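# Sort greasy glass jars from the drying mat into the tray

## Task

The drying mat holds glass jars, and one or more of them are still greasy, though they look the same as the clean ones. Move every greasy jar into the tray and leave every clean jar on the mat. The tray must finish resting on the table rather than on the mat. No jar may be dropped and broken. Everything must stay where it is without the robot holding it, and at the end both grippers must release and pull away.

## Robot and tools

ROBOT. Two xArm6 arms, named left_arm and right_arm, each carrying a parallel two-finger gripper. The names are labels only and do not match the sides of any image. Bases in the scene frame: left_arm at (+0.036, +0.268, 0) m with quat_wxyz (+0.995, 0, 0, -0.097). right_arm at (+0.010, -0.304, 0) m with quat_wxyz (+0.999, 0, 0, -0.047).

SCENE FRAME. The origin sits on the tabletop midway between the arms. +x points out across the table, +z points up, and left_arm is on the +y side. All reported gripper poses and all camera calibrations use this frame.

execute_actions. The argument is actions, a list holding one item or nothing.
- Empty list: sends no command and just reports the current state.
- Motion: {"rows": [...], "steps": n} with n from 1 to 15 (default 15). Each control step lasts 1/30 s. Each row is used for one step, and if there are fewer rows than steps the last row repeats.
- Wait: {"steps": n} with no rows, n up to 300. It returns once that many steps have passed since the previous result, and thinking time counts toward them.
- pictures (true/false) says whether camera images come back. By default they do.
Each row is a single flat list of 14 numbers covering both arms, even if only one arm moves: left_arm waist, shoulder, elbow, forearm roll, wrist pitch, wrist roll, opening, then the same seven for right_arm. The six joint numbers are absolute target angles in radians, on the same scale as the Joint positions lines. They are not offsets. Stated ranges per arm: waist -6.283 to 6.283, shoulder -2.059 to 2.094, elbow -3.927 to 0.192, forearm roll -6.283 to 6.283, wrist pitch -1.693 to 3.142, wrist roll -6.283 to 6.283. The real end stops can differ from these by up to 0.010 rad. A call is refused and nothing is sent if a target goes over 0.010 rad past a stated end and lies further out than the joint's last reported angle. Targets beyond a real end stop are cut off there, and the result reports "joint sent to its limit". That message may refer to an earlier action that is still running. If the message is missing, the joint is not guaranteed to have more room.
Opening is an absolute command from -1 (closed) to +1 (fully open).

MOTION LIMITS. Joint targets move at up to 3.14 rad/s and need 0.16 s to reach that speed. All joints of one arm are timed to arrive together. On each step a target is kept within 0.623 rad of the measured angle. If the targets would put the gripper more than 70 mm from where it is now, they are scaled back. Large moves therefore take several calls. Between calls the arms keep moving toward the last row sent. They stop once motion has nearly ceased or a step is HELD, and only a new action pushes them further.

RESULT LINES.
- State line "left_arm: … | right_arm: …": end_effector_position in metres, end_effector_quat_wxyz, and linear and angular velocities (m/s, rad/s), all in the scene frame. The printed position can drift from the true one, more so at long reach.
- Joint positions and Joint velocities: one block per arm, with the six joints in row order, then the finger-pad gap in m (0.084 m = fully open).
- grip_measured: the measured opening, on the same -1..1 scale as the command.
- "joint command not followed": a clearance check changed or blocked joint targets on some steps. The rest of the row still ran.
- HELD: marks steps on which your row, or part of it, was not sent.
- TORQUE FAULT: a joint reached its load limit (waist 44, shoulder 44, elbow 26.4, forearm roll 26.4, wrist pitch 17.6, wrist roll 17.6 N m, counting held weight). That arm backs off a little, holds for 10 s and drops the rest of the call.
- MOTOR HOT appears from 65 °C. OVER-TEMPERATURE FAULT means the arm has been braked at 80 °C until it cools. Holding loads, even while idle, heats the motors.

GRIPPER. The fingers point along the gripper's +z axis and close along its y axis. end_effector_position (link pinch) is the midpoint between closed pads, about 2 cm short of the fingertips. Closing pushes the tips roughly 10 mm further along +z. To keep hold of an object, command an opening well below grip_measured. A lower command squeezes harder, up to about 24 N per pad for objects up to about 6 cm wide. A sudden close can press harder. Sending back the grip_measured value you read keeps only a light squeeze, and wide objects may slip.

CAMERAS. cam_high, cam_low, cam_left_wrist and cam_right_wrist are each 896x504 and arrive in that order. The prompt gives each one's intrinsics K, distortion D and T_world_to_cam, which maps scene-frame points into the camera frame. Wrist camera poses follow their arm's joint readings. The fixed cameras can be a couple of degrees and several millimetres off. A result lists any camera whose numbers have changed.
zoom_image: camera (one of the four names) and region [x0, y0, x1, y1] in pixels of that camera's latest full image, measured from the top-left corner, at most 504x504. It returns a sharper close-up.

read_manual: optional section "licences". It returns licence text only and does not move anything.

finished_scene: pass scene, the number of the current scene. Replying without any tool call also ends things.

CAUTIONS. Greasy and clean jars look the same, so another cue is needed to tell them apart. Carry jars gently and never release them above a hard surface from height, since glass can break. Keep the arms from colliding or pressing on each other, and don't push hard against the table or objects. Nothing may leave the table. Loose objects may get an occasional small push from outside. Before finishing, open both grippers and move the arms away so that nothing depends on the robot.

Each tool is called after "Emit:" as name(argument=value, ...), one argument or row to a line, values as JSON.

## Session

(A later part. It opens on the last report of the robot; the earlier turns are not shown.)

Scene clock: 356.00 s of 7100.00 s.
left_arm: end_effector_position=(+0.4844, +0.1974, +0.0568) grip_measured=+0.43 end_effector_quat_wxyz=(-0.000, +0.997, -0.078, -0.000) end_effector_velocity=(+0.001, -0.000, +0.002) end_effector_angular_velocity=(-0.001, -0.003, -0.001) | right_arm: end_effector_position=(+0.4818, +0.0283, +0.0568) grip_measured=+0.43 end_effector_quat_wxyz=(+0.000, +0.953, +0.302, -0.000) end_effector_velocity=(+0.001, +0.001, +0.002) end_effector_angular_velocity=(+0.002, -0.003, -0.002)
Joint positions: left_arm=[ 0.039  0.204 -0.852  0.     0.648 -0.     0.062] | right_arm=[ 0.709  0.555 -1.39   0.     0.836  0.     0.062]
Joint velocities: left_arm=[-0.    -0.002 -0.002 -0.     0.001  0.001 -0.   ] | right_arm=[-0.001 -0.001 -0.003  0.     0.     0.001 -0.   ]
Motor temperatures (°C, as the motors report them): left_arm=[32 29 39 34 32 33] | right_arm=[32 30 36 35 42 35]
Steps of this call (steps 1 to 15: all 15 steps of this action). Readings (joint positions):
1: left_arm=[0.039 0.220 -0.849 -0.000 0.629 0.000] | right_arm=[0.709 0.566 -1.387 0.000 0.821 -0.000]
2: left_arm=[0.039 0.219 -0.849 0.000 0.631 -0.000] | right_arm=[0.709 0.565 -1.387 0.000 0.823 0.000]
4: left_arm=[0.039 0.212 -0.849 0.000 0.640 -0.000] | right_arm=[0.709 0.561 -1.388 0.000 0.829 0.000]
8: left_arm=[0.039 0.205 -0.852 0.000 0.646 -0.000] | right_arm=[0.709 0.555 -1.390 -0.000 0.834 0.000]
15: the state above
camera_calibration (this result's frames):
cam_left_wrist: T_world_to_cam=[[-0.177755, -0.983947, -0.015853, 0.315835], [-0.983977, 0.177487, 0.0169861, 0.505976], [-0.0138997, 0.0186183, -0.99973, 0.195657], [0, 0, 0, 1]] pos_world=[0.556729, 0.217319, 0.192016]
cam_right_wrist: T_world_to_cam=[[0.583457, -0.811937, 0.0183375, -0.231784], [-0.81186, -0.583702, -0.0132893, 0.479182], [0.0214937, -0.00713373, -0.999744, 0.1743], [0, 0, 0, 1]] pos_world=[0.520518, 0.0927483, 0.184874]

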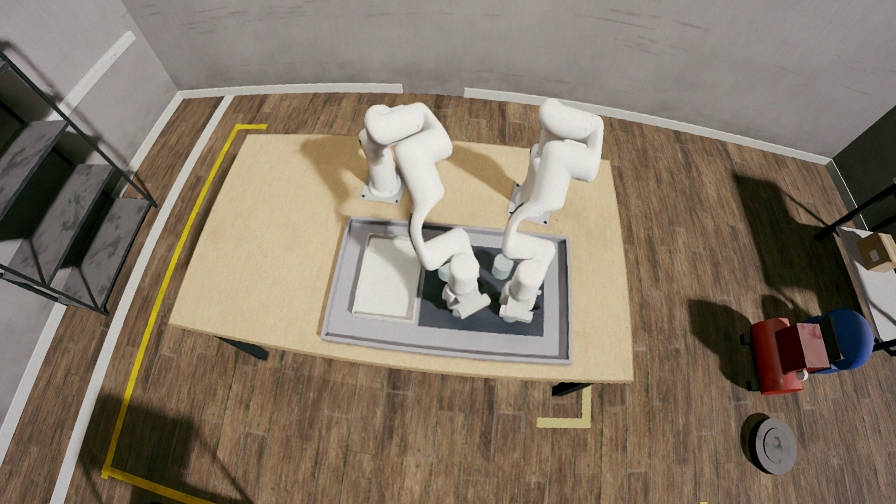

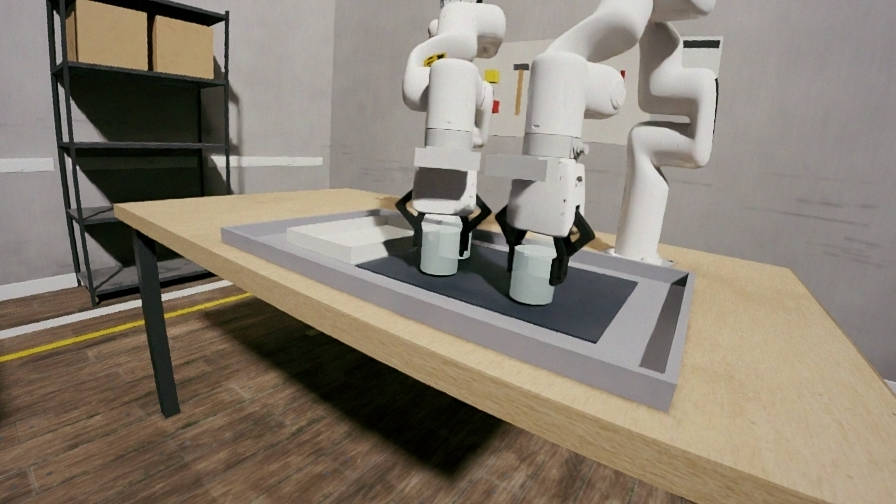

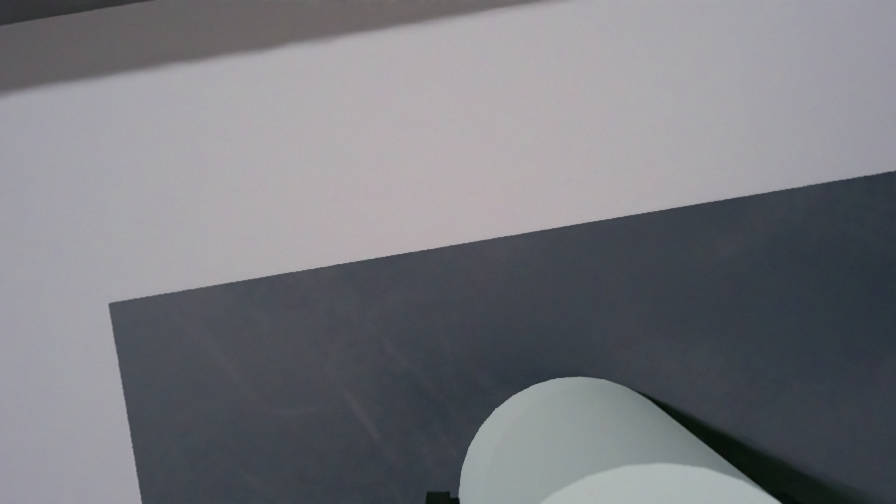

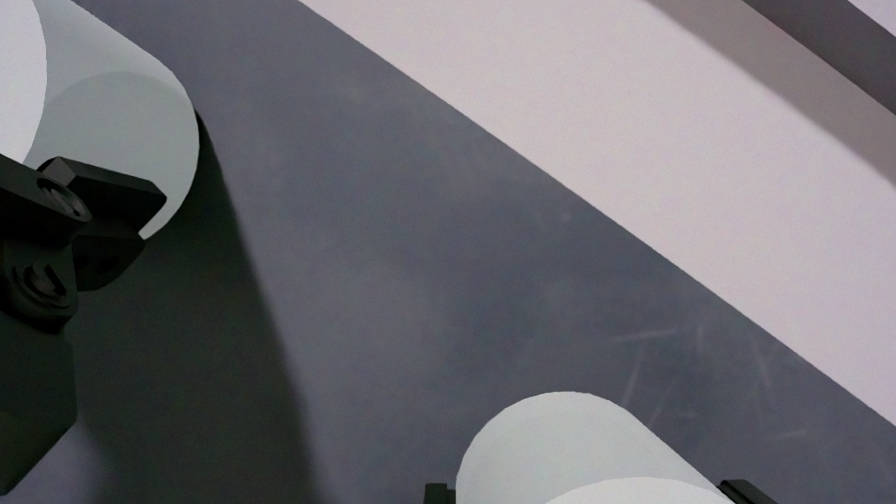

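Emit:
execute_actions(
  actions=[
    {"rows": [[0.0387,0.2040,-0.8521,0,0.6481,0,0.435, 0.7089,0.5545,-1.3902,0,0.8357,0,0.435]], "steps": 15},
  ],
  pictures=false,
)

Emit:
execute_actions(
  actions=[
    {"rows": [[0.0387,0.2040,-0.8521,0,0.6481,0,0.437, 0.7089,0.5545,-1.3902,0,0.8357,0,0.437]], "steps": 15},
  ],
)

Emit:
execute_actions(
  actions=[
    {"rows": [[0.0387,0.2040,-0.8521,0,0.6481,0,0.439, 0.7089,0.5545,-1.3902,0,0.8357,0,0.439]], "steps": 15},
  ],
)

Emit:
execute_actions(
  actions=[
    {"rows": [[0.0387,0.2040,-0.8521,0,0.6481,0,0.441, 0.7089,0.5545,-1.3902,0,0.8357,0,0.441]], "steps": 15},
  ],
)

Scene clock: 360.70 s of 7100.00 s.
left_arm: end_effector_position=(+0.4846, +0.1974, +0.0570) grip_measured=+0.44 end_effector_quat_wxyz=(+0.000, +0.997, -0.078, -0.000) end_effector_velocity=(-0.000, -0.001, -0.001) end_effector_angular_velocity=(-0.000, +0.001, -0.001) | right_arm: end_effector_position=(+0.4819, +0.0283, +0.0570) grip_measured=+0.43 end_effector_quat_wxyz=(+0.000, +0.953, +0.302, +0.000) end_effector_velocity=(+0.000, -0.000, +0.000) end_effector_angular_velocity=(-0.000, -0.001, -0.001)
Joint positions: left_arm=[ 0.039  0.204 -0.852 -0.     0.648  0.     0.062] | right_arm=[ 0.709  0.554 -1.39   0.     0.836  0.     0.062]
Joint velocities: left_arm=[-0.001  0.001 -0.    -0.    -0.     0.001  0.   ] | right_arm=[-0.001 -0.001  0.    -0.001  0.     0.     0.   ]
Motor temperatures (°C, as the motors report them): left_arm=[32 30 39 34 32 33] | right_arm=[32 30 36 35 42 35]
Steps of this call (steps 1 to 15: the robot went on to your last target; steps 16 to 90: nothing new was sent; then 1.20 s passed at rest; steps 91 to 105: all 15 steps of this action). Readings (joint positions):
91: left_arm=[0.039 0.204 -0.852 -0.000 0.648 0.000] | right_arm=[0.709 0.554 -1.390 0.000 0.836 -0.000]
92: left_arm=[0.039 0.204 -0.852 0.000 0.648 0.000] | right_arm=[0.709 0.555 -1.390 0.000 0.836 -0.000]
94: left_arm=[0.039 0.204 -0.852 -0.000 0.648 -0.000] | right_arm=[0.709 0.555 -1.390 -0.000 0.836 -0.000]
98: left_arm=[0.039 0.204 -0.852 -0.000 0.648 0.000] | right_arm=[0.709 0.554 -1.390 -0.000 0.836 0.000]
105: the state above

Scene clock: 361.20 s of 7100.00 s.
left_arm: end_effector_position=(+0.4846, +0.1974, +0.0570) grip_measured=+0.44 end_effector_quat_wxyz=(+0.000, +0.997, -0.078, -0.000) end_effector_velocity=(+0.000, -0.000, +0.000) end_effector_angular_velocity=(-0.000, -0.000, -0.001) | right_arm: end_effector_position=(+0.4819, +0.0283, +0.0570) grip_measured=+0.44 end_effector_quat_wxyz=(+0.000, +0.953, +0.302, +0.000) end_effector_velocity=(-0.000, -0.001, -0.001) end_effector_angular_velocity=(-0.000, +0.002, -0.003)
Joint positions: left_arm=[ 0.039  0.204 -0.852  0.     0.648  0.     0.062] | right_arm=[ 0.709  0.554 -1.39  -0.     0.836 -0.     0.062]
Joint velocities: left_arm=[-0.    -0.    -0.    -0.    -0.     0.001 -0.   ] | right_arm=[-0.001  0.001  0.001  0.002  0.     0.    -0.   ]
Motor temperatures (°C, as the motors report them): left_arm=[32 30 39 34 32 33] | right_arm=[32 30 36 35 42 35]
Steps of this call (steps 1 to 15: all 15 steps of this action). Readings (joint positions):
1: left_arm=[0.039 0.204 -0.852 0.000 0.648 0.000] | right_arm=[0.709 0.555 -1.390 0.000 0.836 -0.000]
2: left_arm=[0.039 0.204 -0.852 -0.000 0.648 0.000] | right_arm=[0.709 0.555 -1.390 -0.000 0.836 0.000]
4: left_arm=[0.039 0.204 -0.852 -0.000 0.648 -0.000] | right_arm=[0.709 0.555 -1.390 0.000 0.836 -0.000]
8: left_arm=[0.039 0.204 -0.852 0.000 0.648 0.000] | right_arm=[0.709 0.554 -1.390 -0.000 0.836 -0.000]
15: the state above
camera_calibration (this result's frames):
cam_left_wrist: T_world_to_cam=[[-0.177747, -0.983948, -0.0158602, 0.315837], [-0.983984, 0.177487, 0.0165547, 0.506143], [-0.013474, 0.0185487, -0.999737, 0.195658], [0, 0, 0, 1]] pos_world=[0.556812, 0.217305, 0.192236]
cam_right_wrist: T_world_to_cam=[[0.583448, -0.811943, 0.0183429, -0.231788], [-0.811855, -0.583696, -0.0137853, 0.479365], [0.0218995, -0.00684875, -0.999737, 0.174344], [0, 0, 0, 1]] pos_world=[0.520593, 0.0927987, 0.185158]

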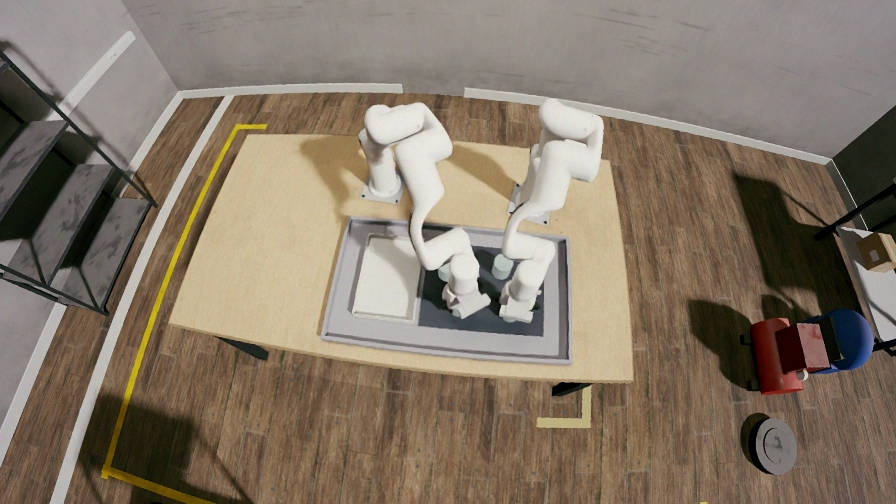

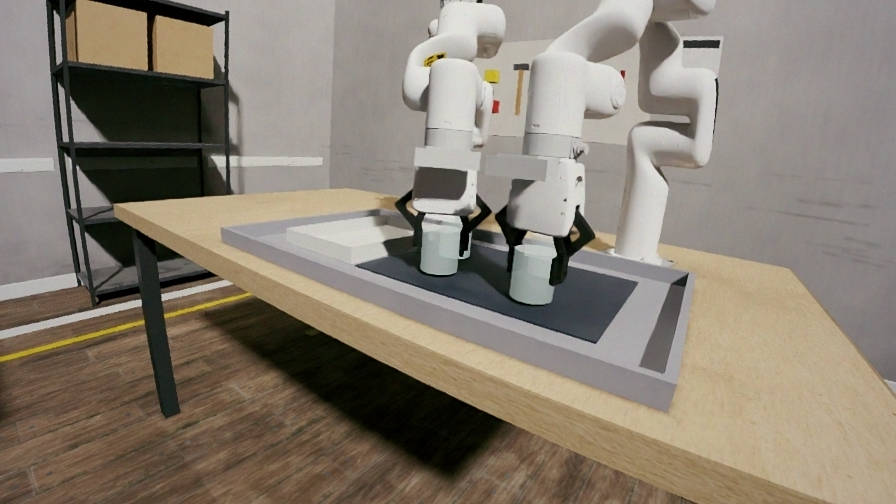

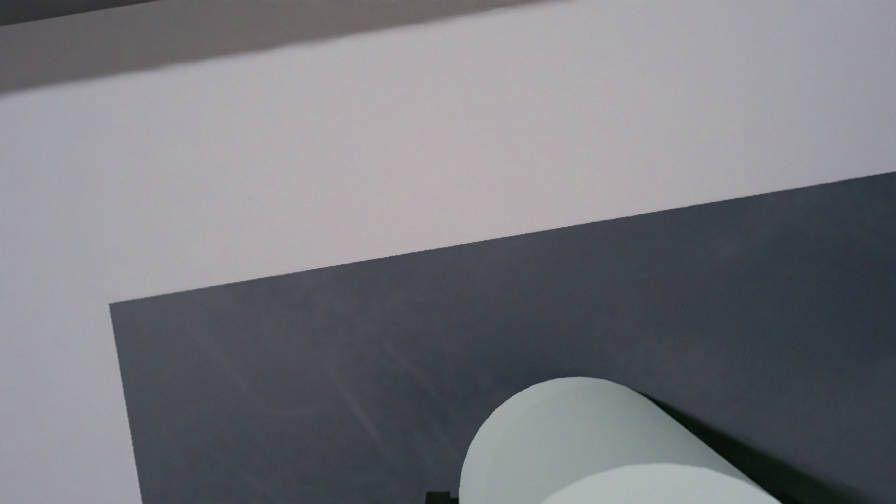

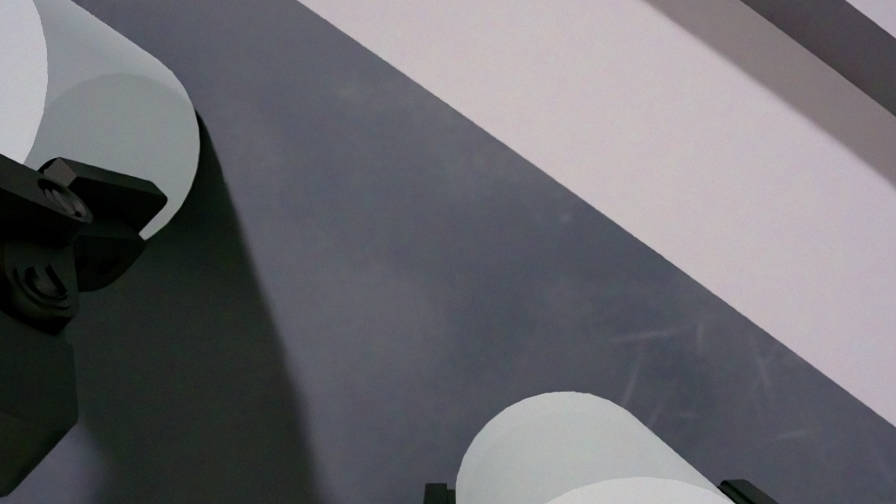

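Scene clock: 361.70 s of 7100.00 s.
left_arm: end_effector_position=(+0.4846, +0.1974, +0.0570) grip_measured=+0.44 end_effector_quat_wxyz=(+0.000, +0.997, -0.078, -0.000) end_effector_velocity=(-0.000, -0.001, -0.000) end_effector_angular_velocity=(+0.000, +0.001, -0.003) | right_arm: end_effector_position=(+0.4819, +0.0283, +0.0570) grip_measured=+0.44 end_effector_quat_wxyz=(+0.000, +0.953, +0.302, +0.000) end_effector_velocity=(-0.001, -0.000, -0.001) end_effector_angular_velocity=(-0.002, +0.002, +0.001)
Joint positions: left_arm=[ 0.039  0.204 -0.852  0.     0.648  0.     0.062] | right_arm=[ 0.709  0.554 -1.39   0.     0.836 -0.     0.062]
Joint velocities: left_arm=[-0.002  0.001  0.     0.    -0.     0.     0.   ] | right_arm=[ 0.     0.002  0.001 -0.     0.    -0.     0.   ]
Motor temperatures (°C, as the motors report them): left_arm=[32 30 39 34 32 33] | right_arm=[32 30 36 35 42 35]
Steps of this call (steps 1 to 15: all 15 steps of this action). Readings (joint positions):
1: left_arm=[0.039 0.204 -0.852 -0.000 0.648 0.000] | right_arm=[0.709 0.554 -1.390 0.000 0.836 -0.000]
2: left_arm=[0.039 0.204 -0.852 0.000 0.648 0.000] | right_arm=[0.709 0.555 -1.390 0.000 0.836 0.000]
4: left_arm=[0.039 0.204 -0.852 -0.000 0.648 -0.000] | right_arm=[0.709 0.555 -1.390 0.000 0.836 0.000]
8: left_arm=[0.039 0.204 -0.852 0.000 0.648 -0.000] | right_arm=[0.709 0.555 -1.390 0.000 0.836 -0.000]
15: the state above
camera_calibration (this result's frames):
cam_left_wrist: T_world_to_cam=[[-0.177747, -0.983948, -0.0158601, 0.315837], [-0.983984, 0.177486, 0.0165546, 0.506143], [-0.0134739, 0.0185487, -0.999737, 0.195658], [0, 0, 0, 1]] pos_world=[0.556812, 0.217305, 0.192236]
cam_right_wrist: T_world_to_cam=[[0.583448, -0.811943, 0.0183428, -0.231788], [-0.811855, -0.583696, -0.0137853, 0.479365], [0.0218995, -0.00684871, -0.999737, 0.174344], [0, 0, 0, 1]] pos_world=[0.520593, 0.0927988, 0.185158]

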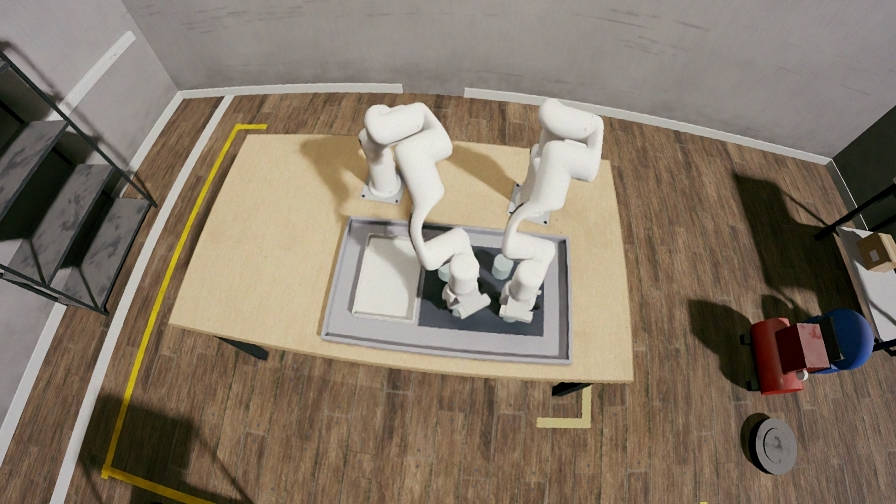

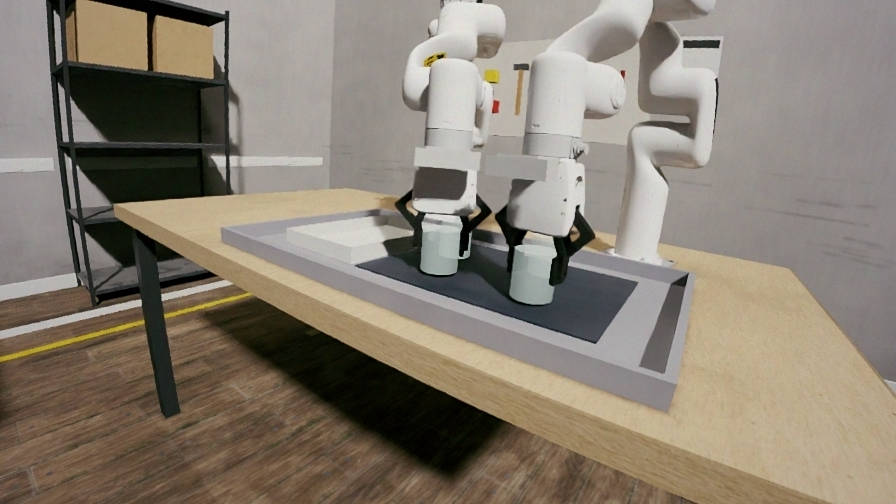

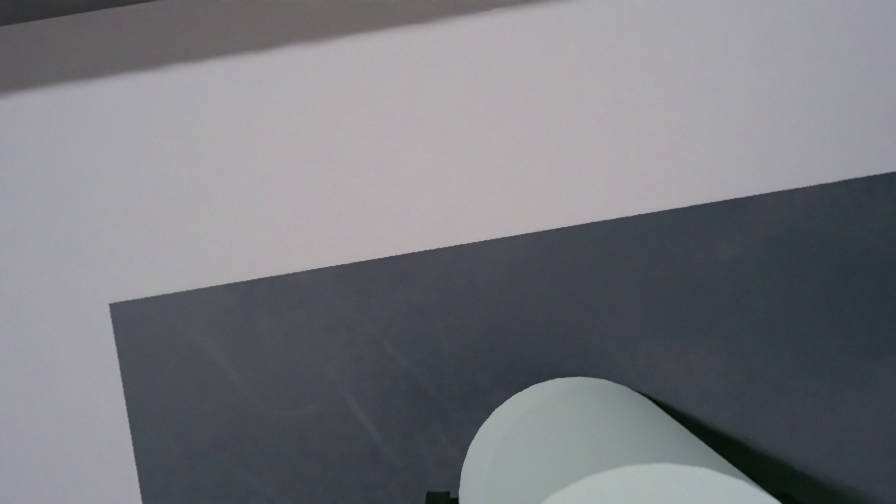

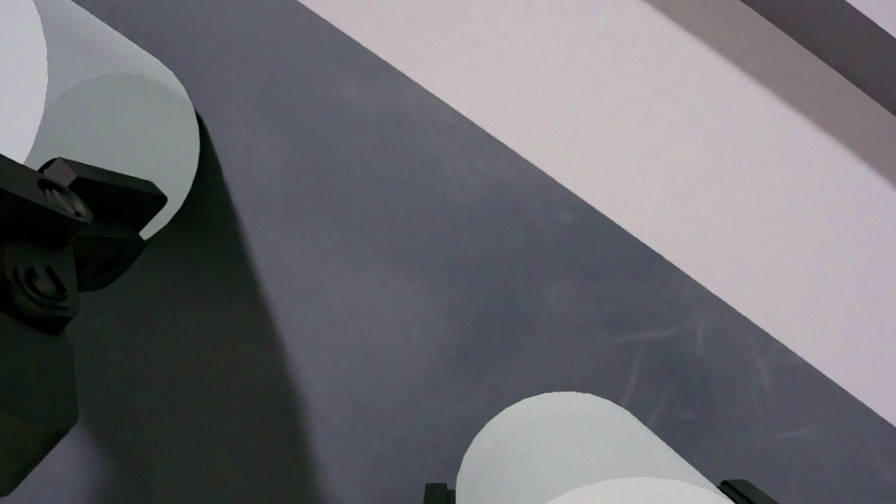

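Scene clock: 362.20 s of 7100.00 s.
left_arm: end_effector_position=(+0.4847, +0.1973, +0.0571) grip_measured=+0.44 end_effector_quat_wxyz=(+0.000, +0.997, -0.078, +0.000) end_effector_velocity=(-0.000, +0.000, -0.000) end_effector_angular_velocity=(-0.000, +0.001, +0.003) | right_arm: end_effector_position=(+0.4819, +0.0283, +0.0570) grip_measured=+0.44 end_effector_quat_wxyz=(+0.000, +0.953, +0.302, +0.000) end_effector_velocity=(-0.000, +0.000, -0.001) end_effector_angular_velocity=(-0.001, +0.001, -0.001)
Joint positions: left_arm=[ 0.039  0.204 -0.852 -0.     0.648  0.     0.062] | right_arm=[ 0.709  0.555 -1.39   0.     0.836  0.     0.062]
Joint velocities: left_arm=[ 0.001  0.     0.    -0.     0.    -0.002  0.   ] | right_arm=[ 0.001  0.002 -0.     0.     0.     0.001  0.   ]
Motor temperatures (°C, as the motors report them): left_arm=[32 30 39 34 32 33] | right_arm=[32 30 36 35 42 35]
Steps of this call (steps 1 to 15: all 15 steps of this action). Readings (joint positions):
1: left_arm=[0.039 0.204 -0.852 0.000 0.648 -0.000] | right_arm=[0.709 0.555 -1.390 0.000 0.836 0.000]
2: left_arm=[0.039 0.204 -0.852 0.000 0.648 0.000] | right_arm=[0.709 0.555 -1.390 -0.000 0.836 0.000]
4: left_arm=[0.039 0.204 -0.852 0.000 0.648 -0.000] | right_arm=[0.709 0.554 -1.390 -0.000 0.836 -0.000]
8: left_arm=[0.039 0.204 -0.852 -0.000 0.648 0.000] | right_arm=[0.709 0.555 -1.390 0.000 0.836 -0.000]
15: the state above
camera_calibration (this result's frames):
cam_left_wrist: T_world_to_cam=[[-0.177738, -0.98395, -0.0158661, 0.315839], [-0.98399, 0.177483, 0.0162571, 0.506263], [-0.0131802, 0.0185016, -0.999742, 0.195627], [0, 0, 0, 1]] pos_world=[0.556872, 0.217297, 0.192357]
cam_right_wrist: T_world_to_cam=[[0.583448, -0.811943, 0.0183428, -0.231788], [-0.811855, -0.583696, -0.0137851, 0.479365], [0.0218993, -0.00684881, -0.999737, 0.174345], [0, 0, 0, 1]] pos_world=[0.520593, 0.0927987, 0.185158]

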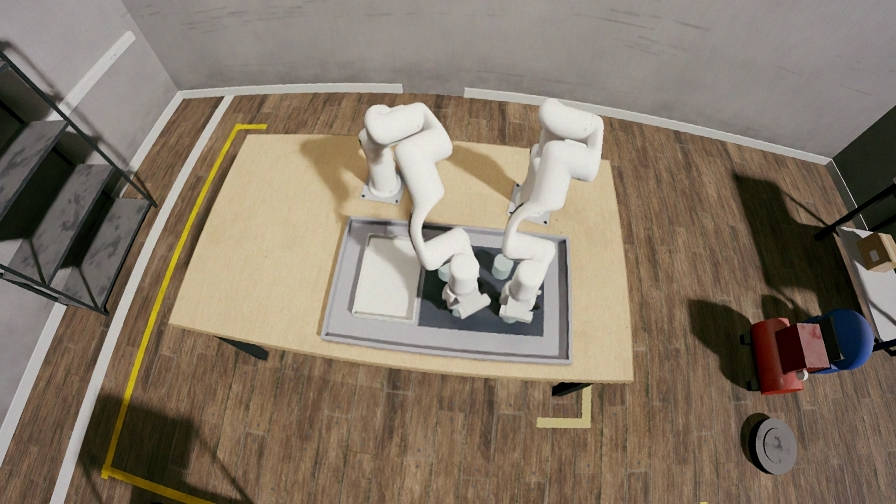

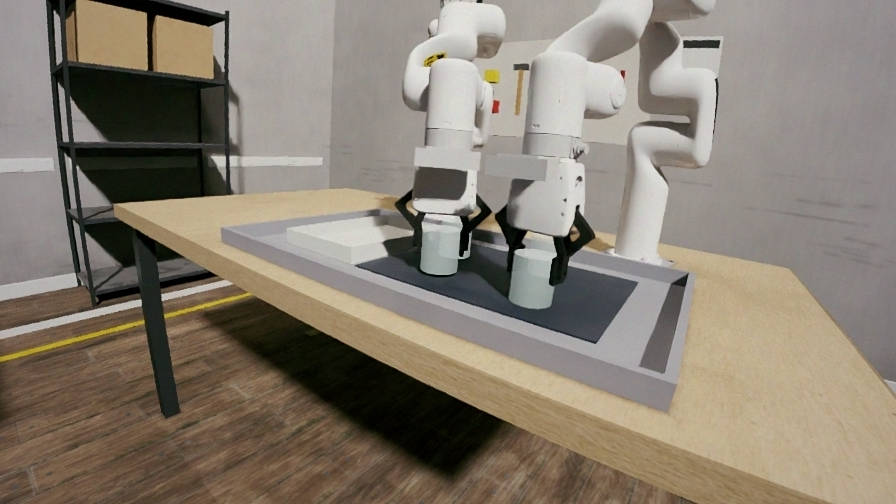

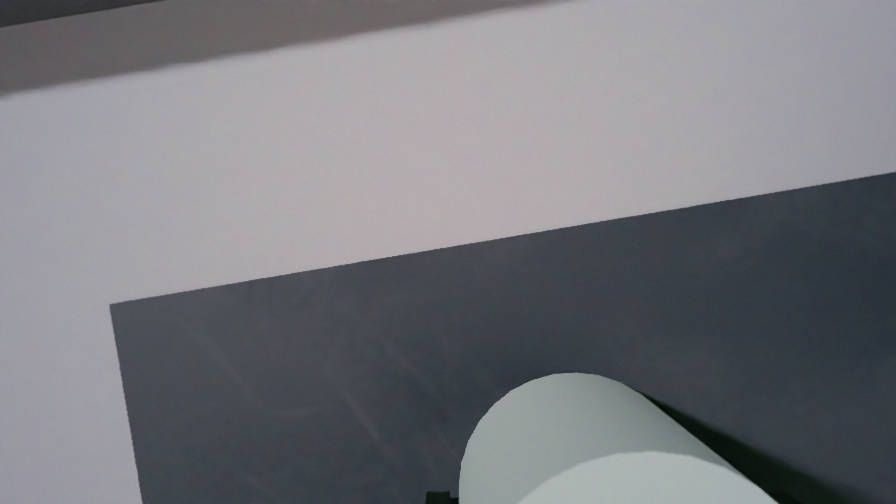

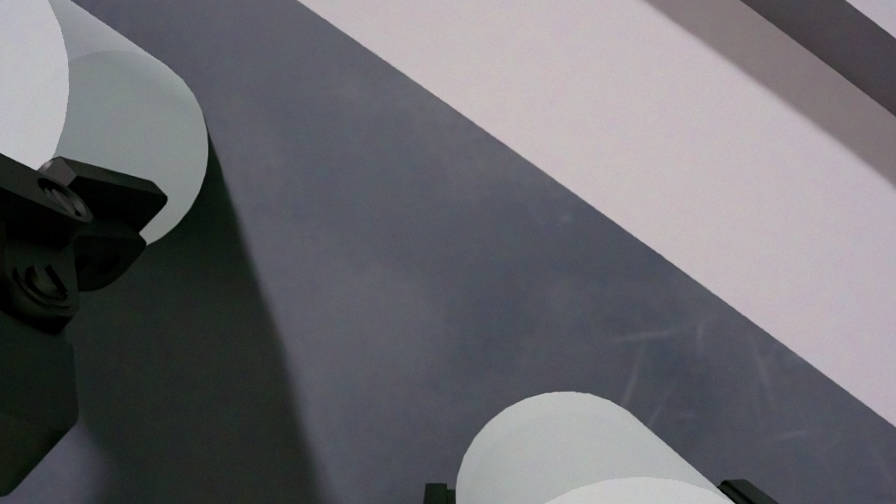

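Emit:
execute_actions(
  actions=[
    {"rows": [[0.0387,0.2040,-0.8521,0,0.6481,0,0.441, 0.7089,0.5545,-1.3902,0,0.8357,0,0.443]], "steps": 15},
  ],
)

Emit:
execute_actions(
  actions=[
    {"rows": [[0.0387,0.2040,-0.8521,0,0.6481,0,0.441, 0.7089,0.5545,-1.3902,0,0.8357,0,0.445]], "steps": 15},
  ],
)

Scene clock: 365.93 s of 7100.00 s.
left_arm: end_effector_position=(+0.4846, +0.1974, +0.0570) grip_measured=+0.44 end_effector_quat_wxyz=(+0.000, +0.997, -0.078, -0.000) end_effector_velocity=(+0.000, -0.000, +0.000) end_effector_angular_velocity=(-0.000, -0.000, -0.000) | right_arm: end_effector_position=(+0.4820, +0.0284, +0.0572) grip_measured=+0.44 end_effector_quat_wxyz=(-0.000, +0.953, +0.302, +0.000) end_effector_velocity=(-0.000, -0.000, -0.000) end_effector_angular_velocity=(-0.001, +0.001, +0.002)
Joint positions: left_arm=[ 0.039  0.204 -0.852 -0.     0.648  0.     0.062] | right_arm=[ 0.709  0.554 -1.39  -0.     0.836  0.     0.062]
Joint velocities: left_arm=[-0. -0. -0. -0. -0.  0. -0.] | right_arm=[-0.    -0.     0.001 -0.001  0.    -0.002  0.   ]
Motor temperatures (°C, as the motors report them): left_arm=[32 30 39 34 32 33] | right_arm=[32 30 36 35 42 35]
Steps of this call (steps 1 to 15: the robot went on to your last target; steps 16 to 90: nothing new was sent; then 0.23 s passed at rest; steps 91 to 105: all 15 steps of this action). Readings (joint positions):
91: left_arm=[0.039 0.204 -0.852 -0.000 0.648 -0.000] | right_arm=[0.709 0.554 -1.390 0.000 0.836 -0.000]
92: left_arm=[0.039 0.204 -0.852 -0.000 0.648 0.000] | right_arm=[0.709 0.554 -1.390 -0.000 0.836 0.000]
94: left_arm=[0.039 0.204 -0.852 -0.000 0.648 -0.000] | right_arm=[0.709 0.554 -1.390 0.000 0.836 0.000]
98: left_arm=[0.039 0.204 -0.852 -0.000 0.648 -0.000] | right_arm=[0.709 0.554 -1.390 -0.000 0.836 -0.000]
105: the state above
camera_calibration (this result's frames):
cam_left_wrist: T_world_to_cam=[[-0.177748, -0.983948, -0.0158599, 0.315837], [-0.983984, 0.177487, 0.016555, 0.506142], [-0.0134743, 0.0185485, -0.999737, 0.195658], [0, 0, 0, 1]] pos_world=[0.556812, 0.217304, 0.192236]
cam_right_wrist: T_world_to_cam=[[0.583427, -0.811958, 0.0183462, -0.231792], [-0.811862, -0.583678, -0.0141383, 0.479499], [0.0221879, -0.00664589, -0.999732, 0.174346], [0, 0, 0, 1]] pos_world=[0.520653, 0.0928261, 0.185331]

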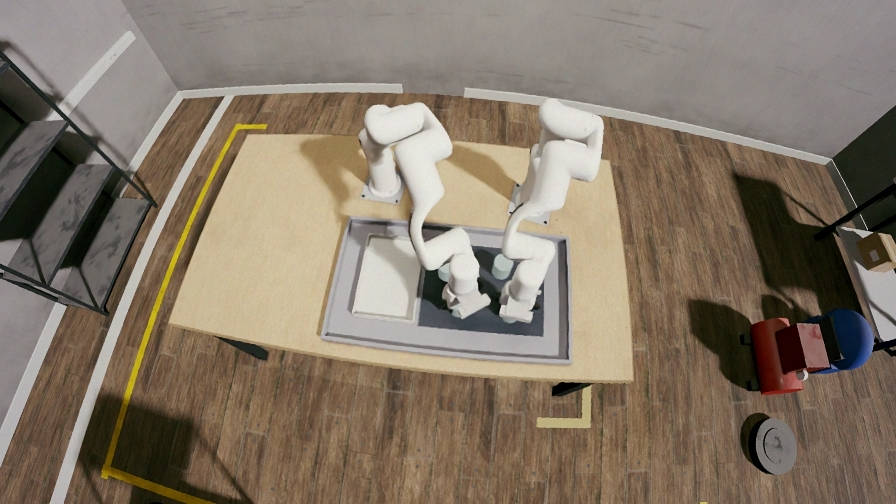

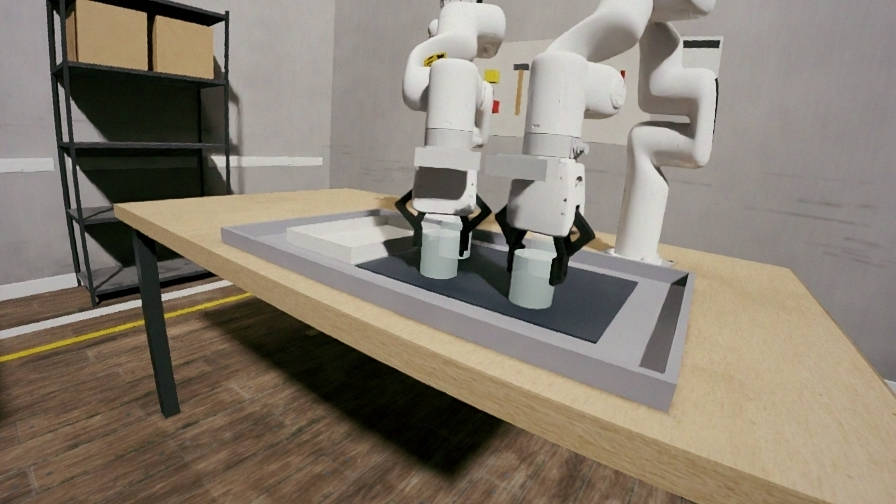

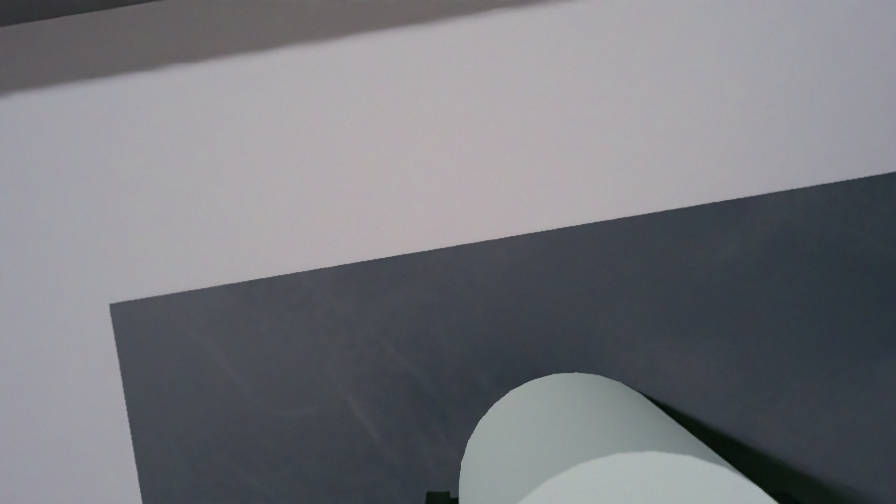

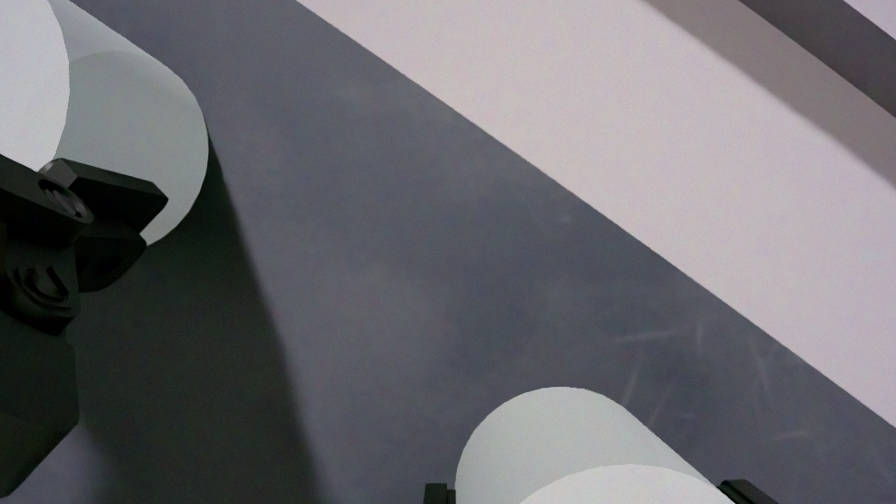

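Scene clock: 366.43 s of 7100.00 s.
left_arm: end_effector_position=(+0.4846, +0.1974, +0.0570) grip_measured=+0.44 end_effector_quat_wxyz=(+0.000, +0.997, -0.078, -0.000) end_effector_velocity=(-0.000, -0.000, -0.000) end_effector_angular_velocity=(+0.000, +0.000, -0.001) | right_arm: end_effector_position=(+0.4819, +0.0284, +0.0571) grip_measured=+0.44 end_effector_quat_wxyz=(-0.000, +0.953, +0.302, +0.000) end_effector_velocity=(-0.000, -0.000, -0.001) end_effector_angular_velocity=(-0.001, +0.001, +0.001)
Joint positions: left_arm=[ 0.039  0.204 -0.852 -0.     0.648 -0.     0.062] | right_arm=[ 0.709  0.554 -1.39  -0.     0.836  0.     0.062]
Joint velocities: left_arm=[-0.001  0.     0.    -0.    -0.     0.001  0.   ] | right_arm=[-0.     0.001  0.001 -0.     0.    -0.001  0.   ]
Motor temperatures (°C, as the motors report them): left_arm=[32 30 39 34 32 33] | right_arm=[32 30 36 35 42 35]
Steps of this call (steps 1 to 15: all 15 steps of this action). Readings (joint positions):
1: left_arm=[0.039 0.204 -0.852 -0.000 0.648 0.000] | right_arm=[0.709 0.554 -1.390 -0.000 0.836 0.000]
2: left_arm=[0.039 0.204 -0.852 -0.000 0.648 0.000] | right_arm=[0.709 0.554 -1.390 -0.000 0.836 0.000]
4: left_arm=[0.039 0.204 -0.852 -0.000 0.648 -0.000] | right_arm=[0.709 0.554 -1.390 -0.000 0.836 0.000]
8: left_arm=[0.039 0.204 -0.852 -0.000 0.648 -0.000] | right_arm=[0.709 0.554 -1.390 -0.000 0.836 0.000]
15: the state above
camera_calibration (this result's frames):
cam_left_wrist: T_world_to_cam=[[-0.177747, -0.983948, -0.01586, 0.315837], [-0.983984, 0.177487, 0.0165551, 0.506143], [-0.0134745, 0.0185486, -0.999737, 0.195658], [0, 0, 0, 1]] pos_world=[0.556812, 0.217305, 0.192236]
cam_right_wrist: T_world_to_cam=[[0.583441, -0.811948, 0.0183486, -0.231793], [-0.811857, -0.58369, -0.0139273, 0.479418], [0.0220182, -0.00677071, -0.999735, 0.174341], [0, 0, 0, 1]] pos_world=[0.520618, 0.0928087, 0.185225]

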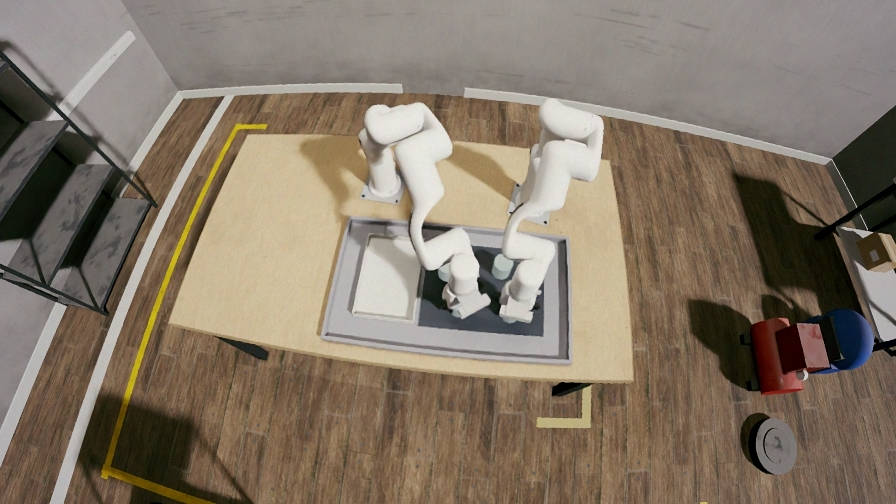

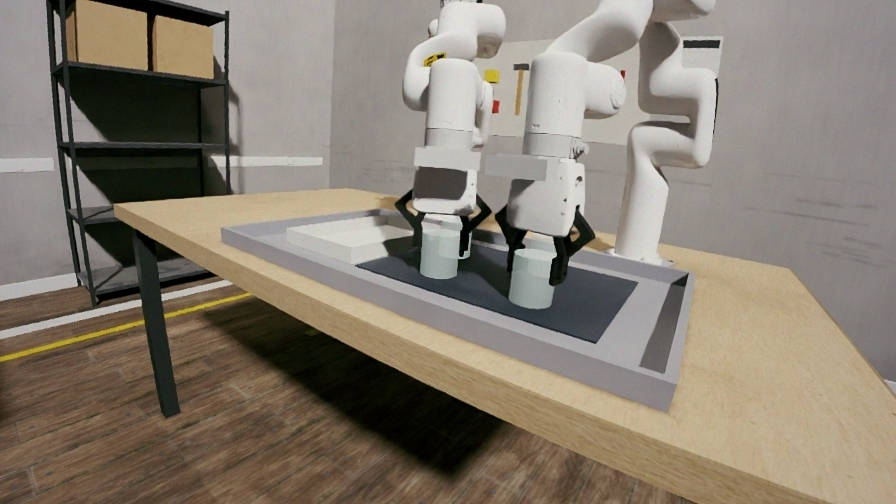

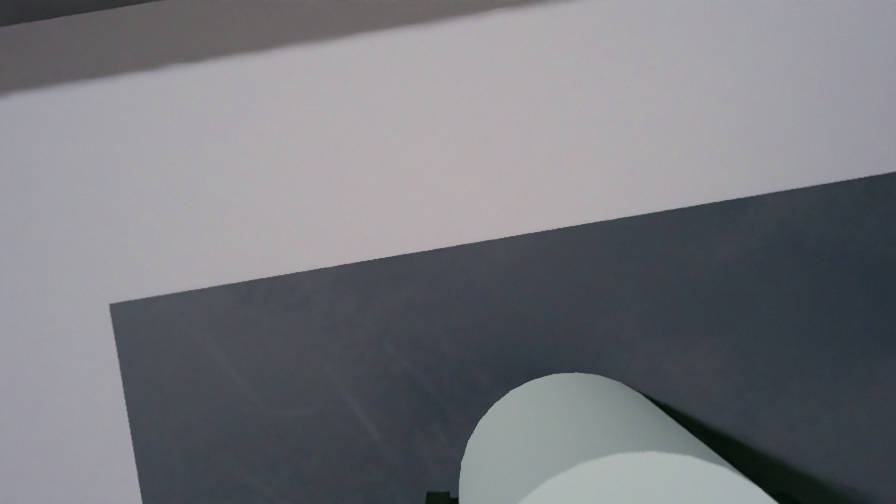

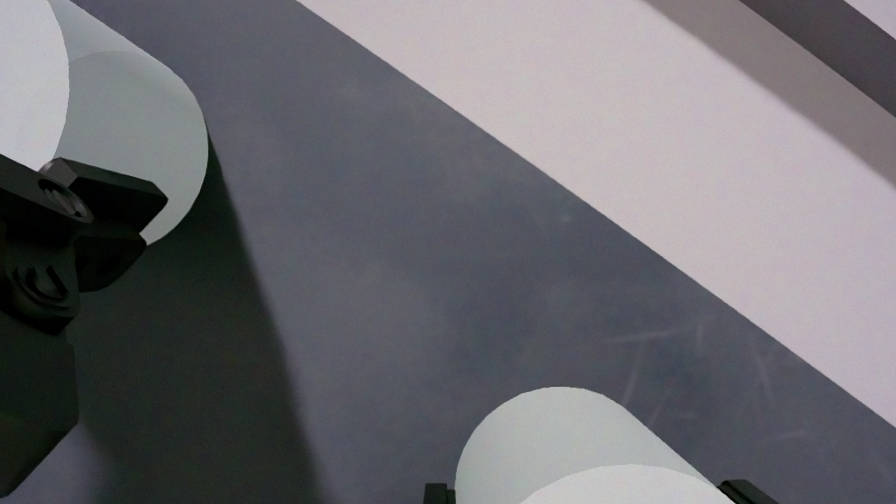

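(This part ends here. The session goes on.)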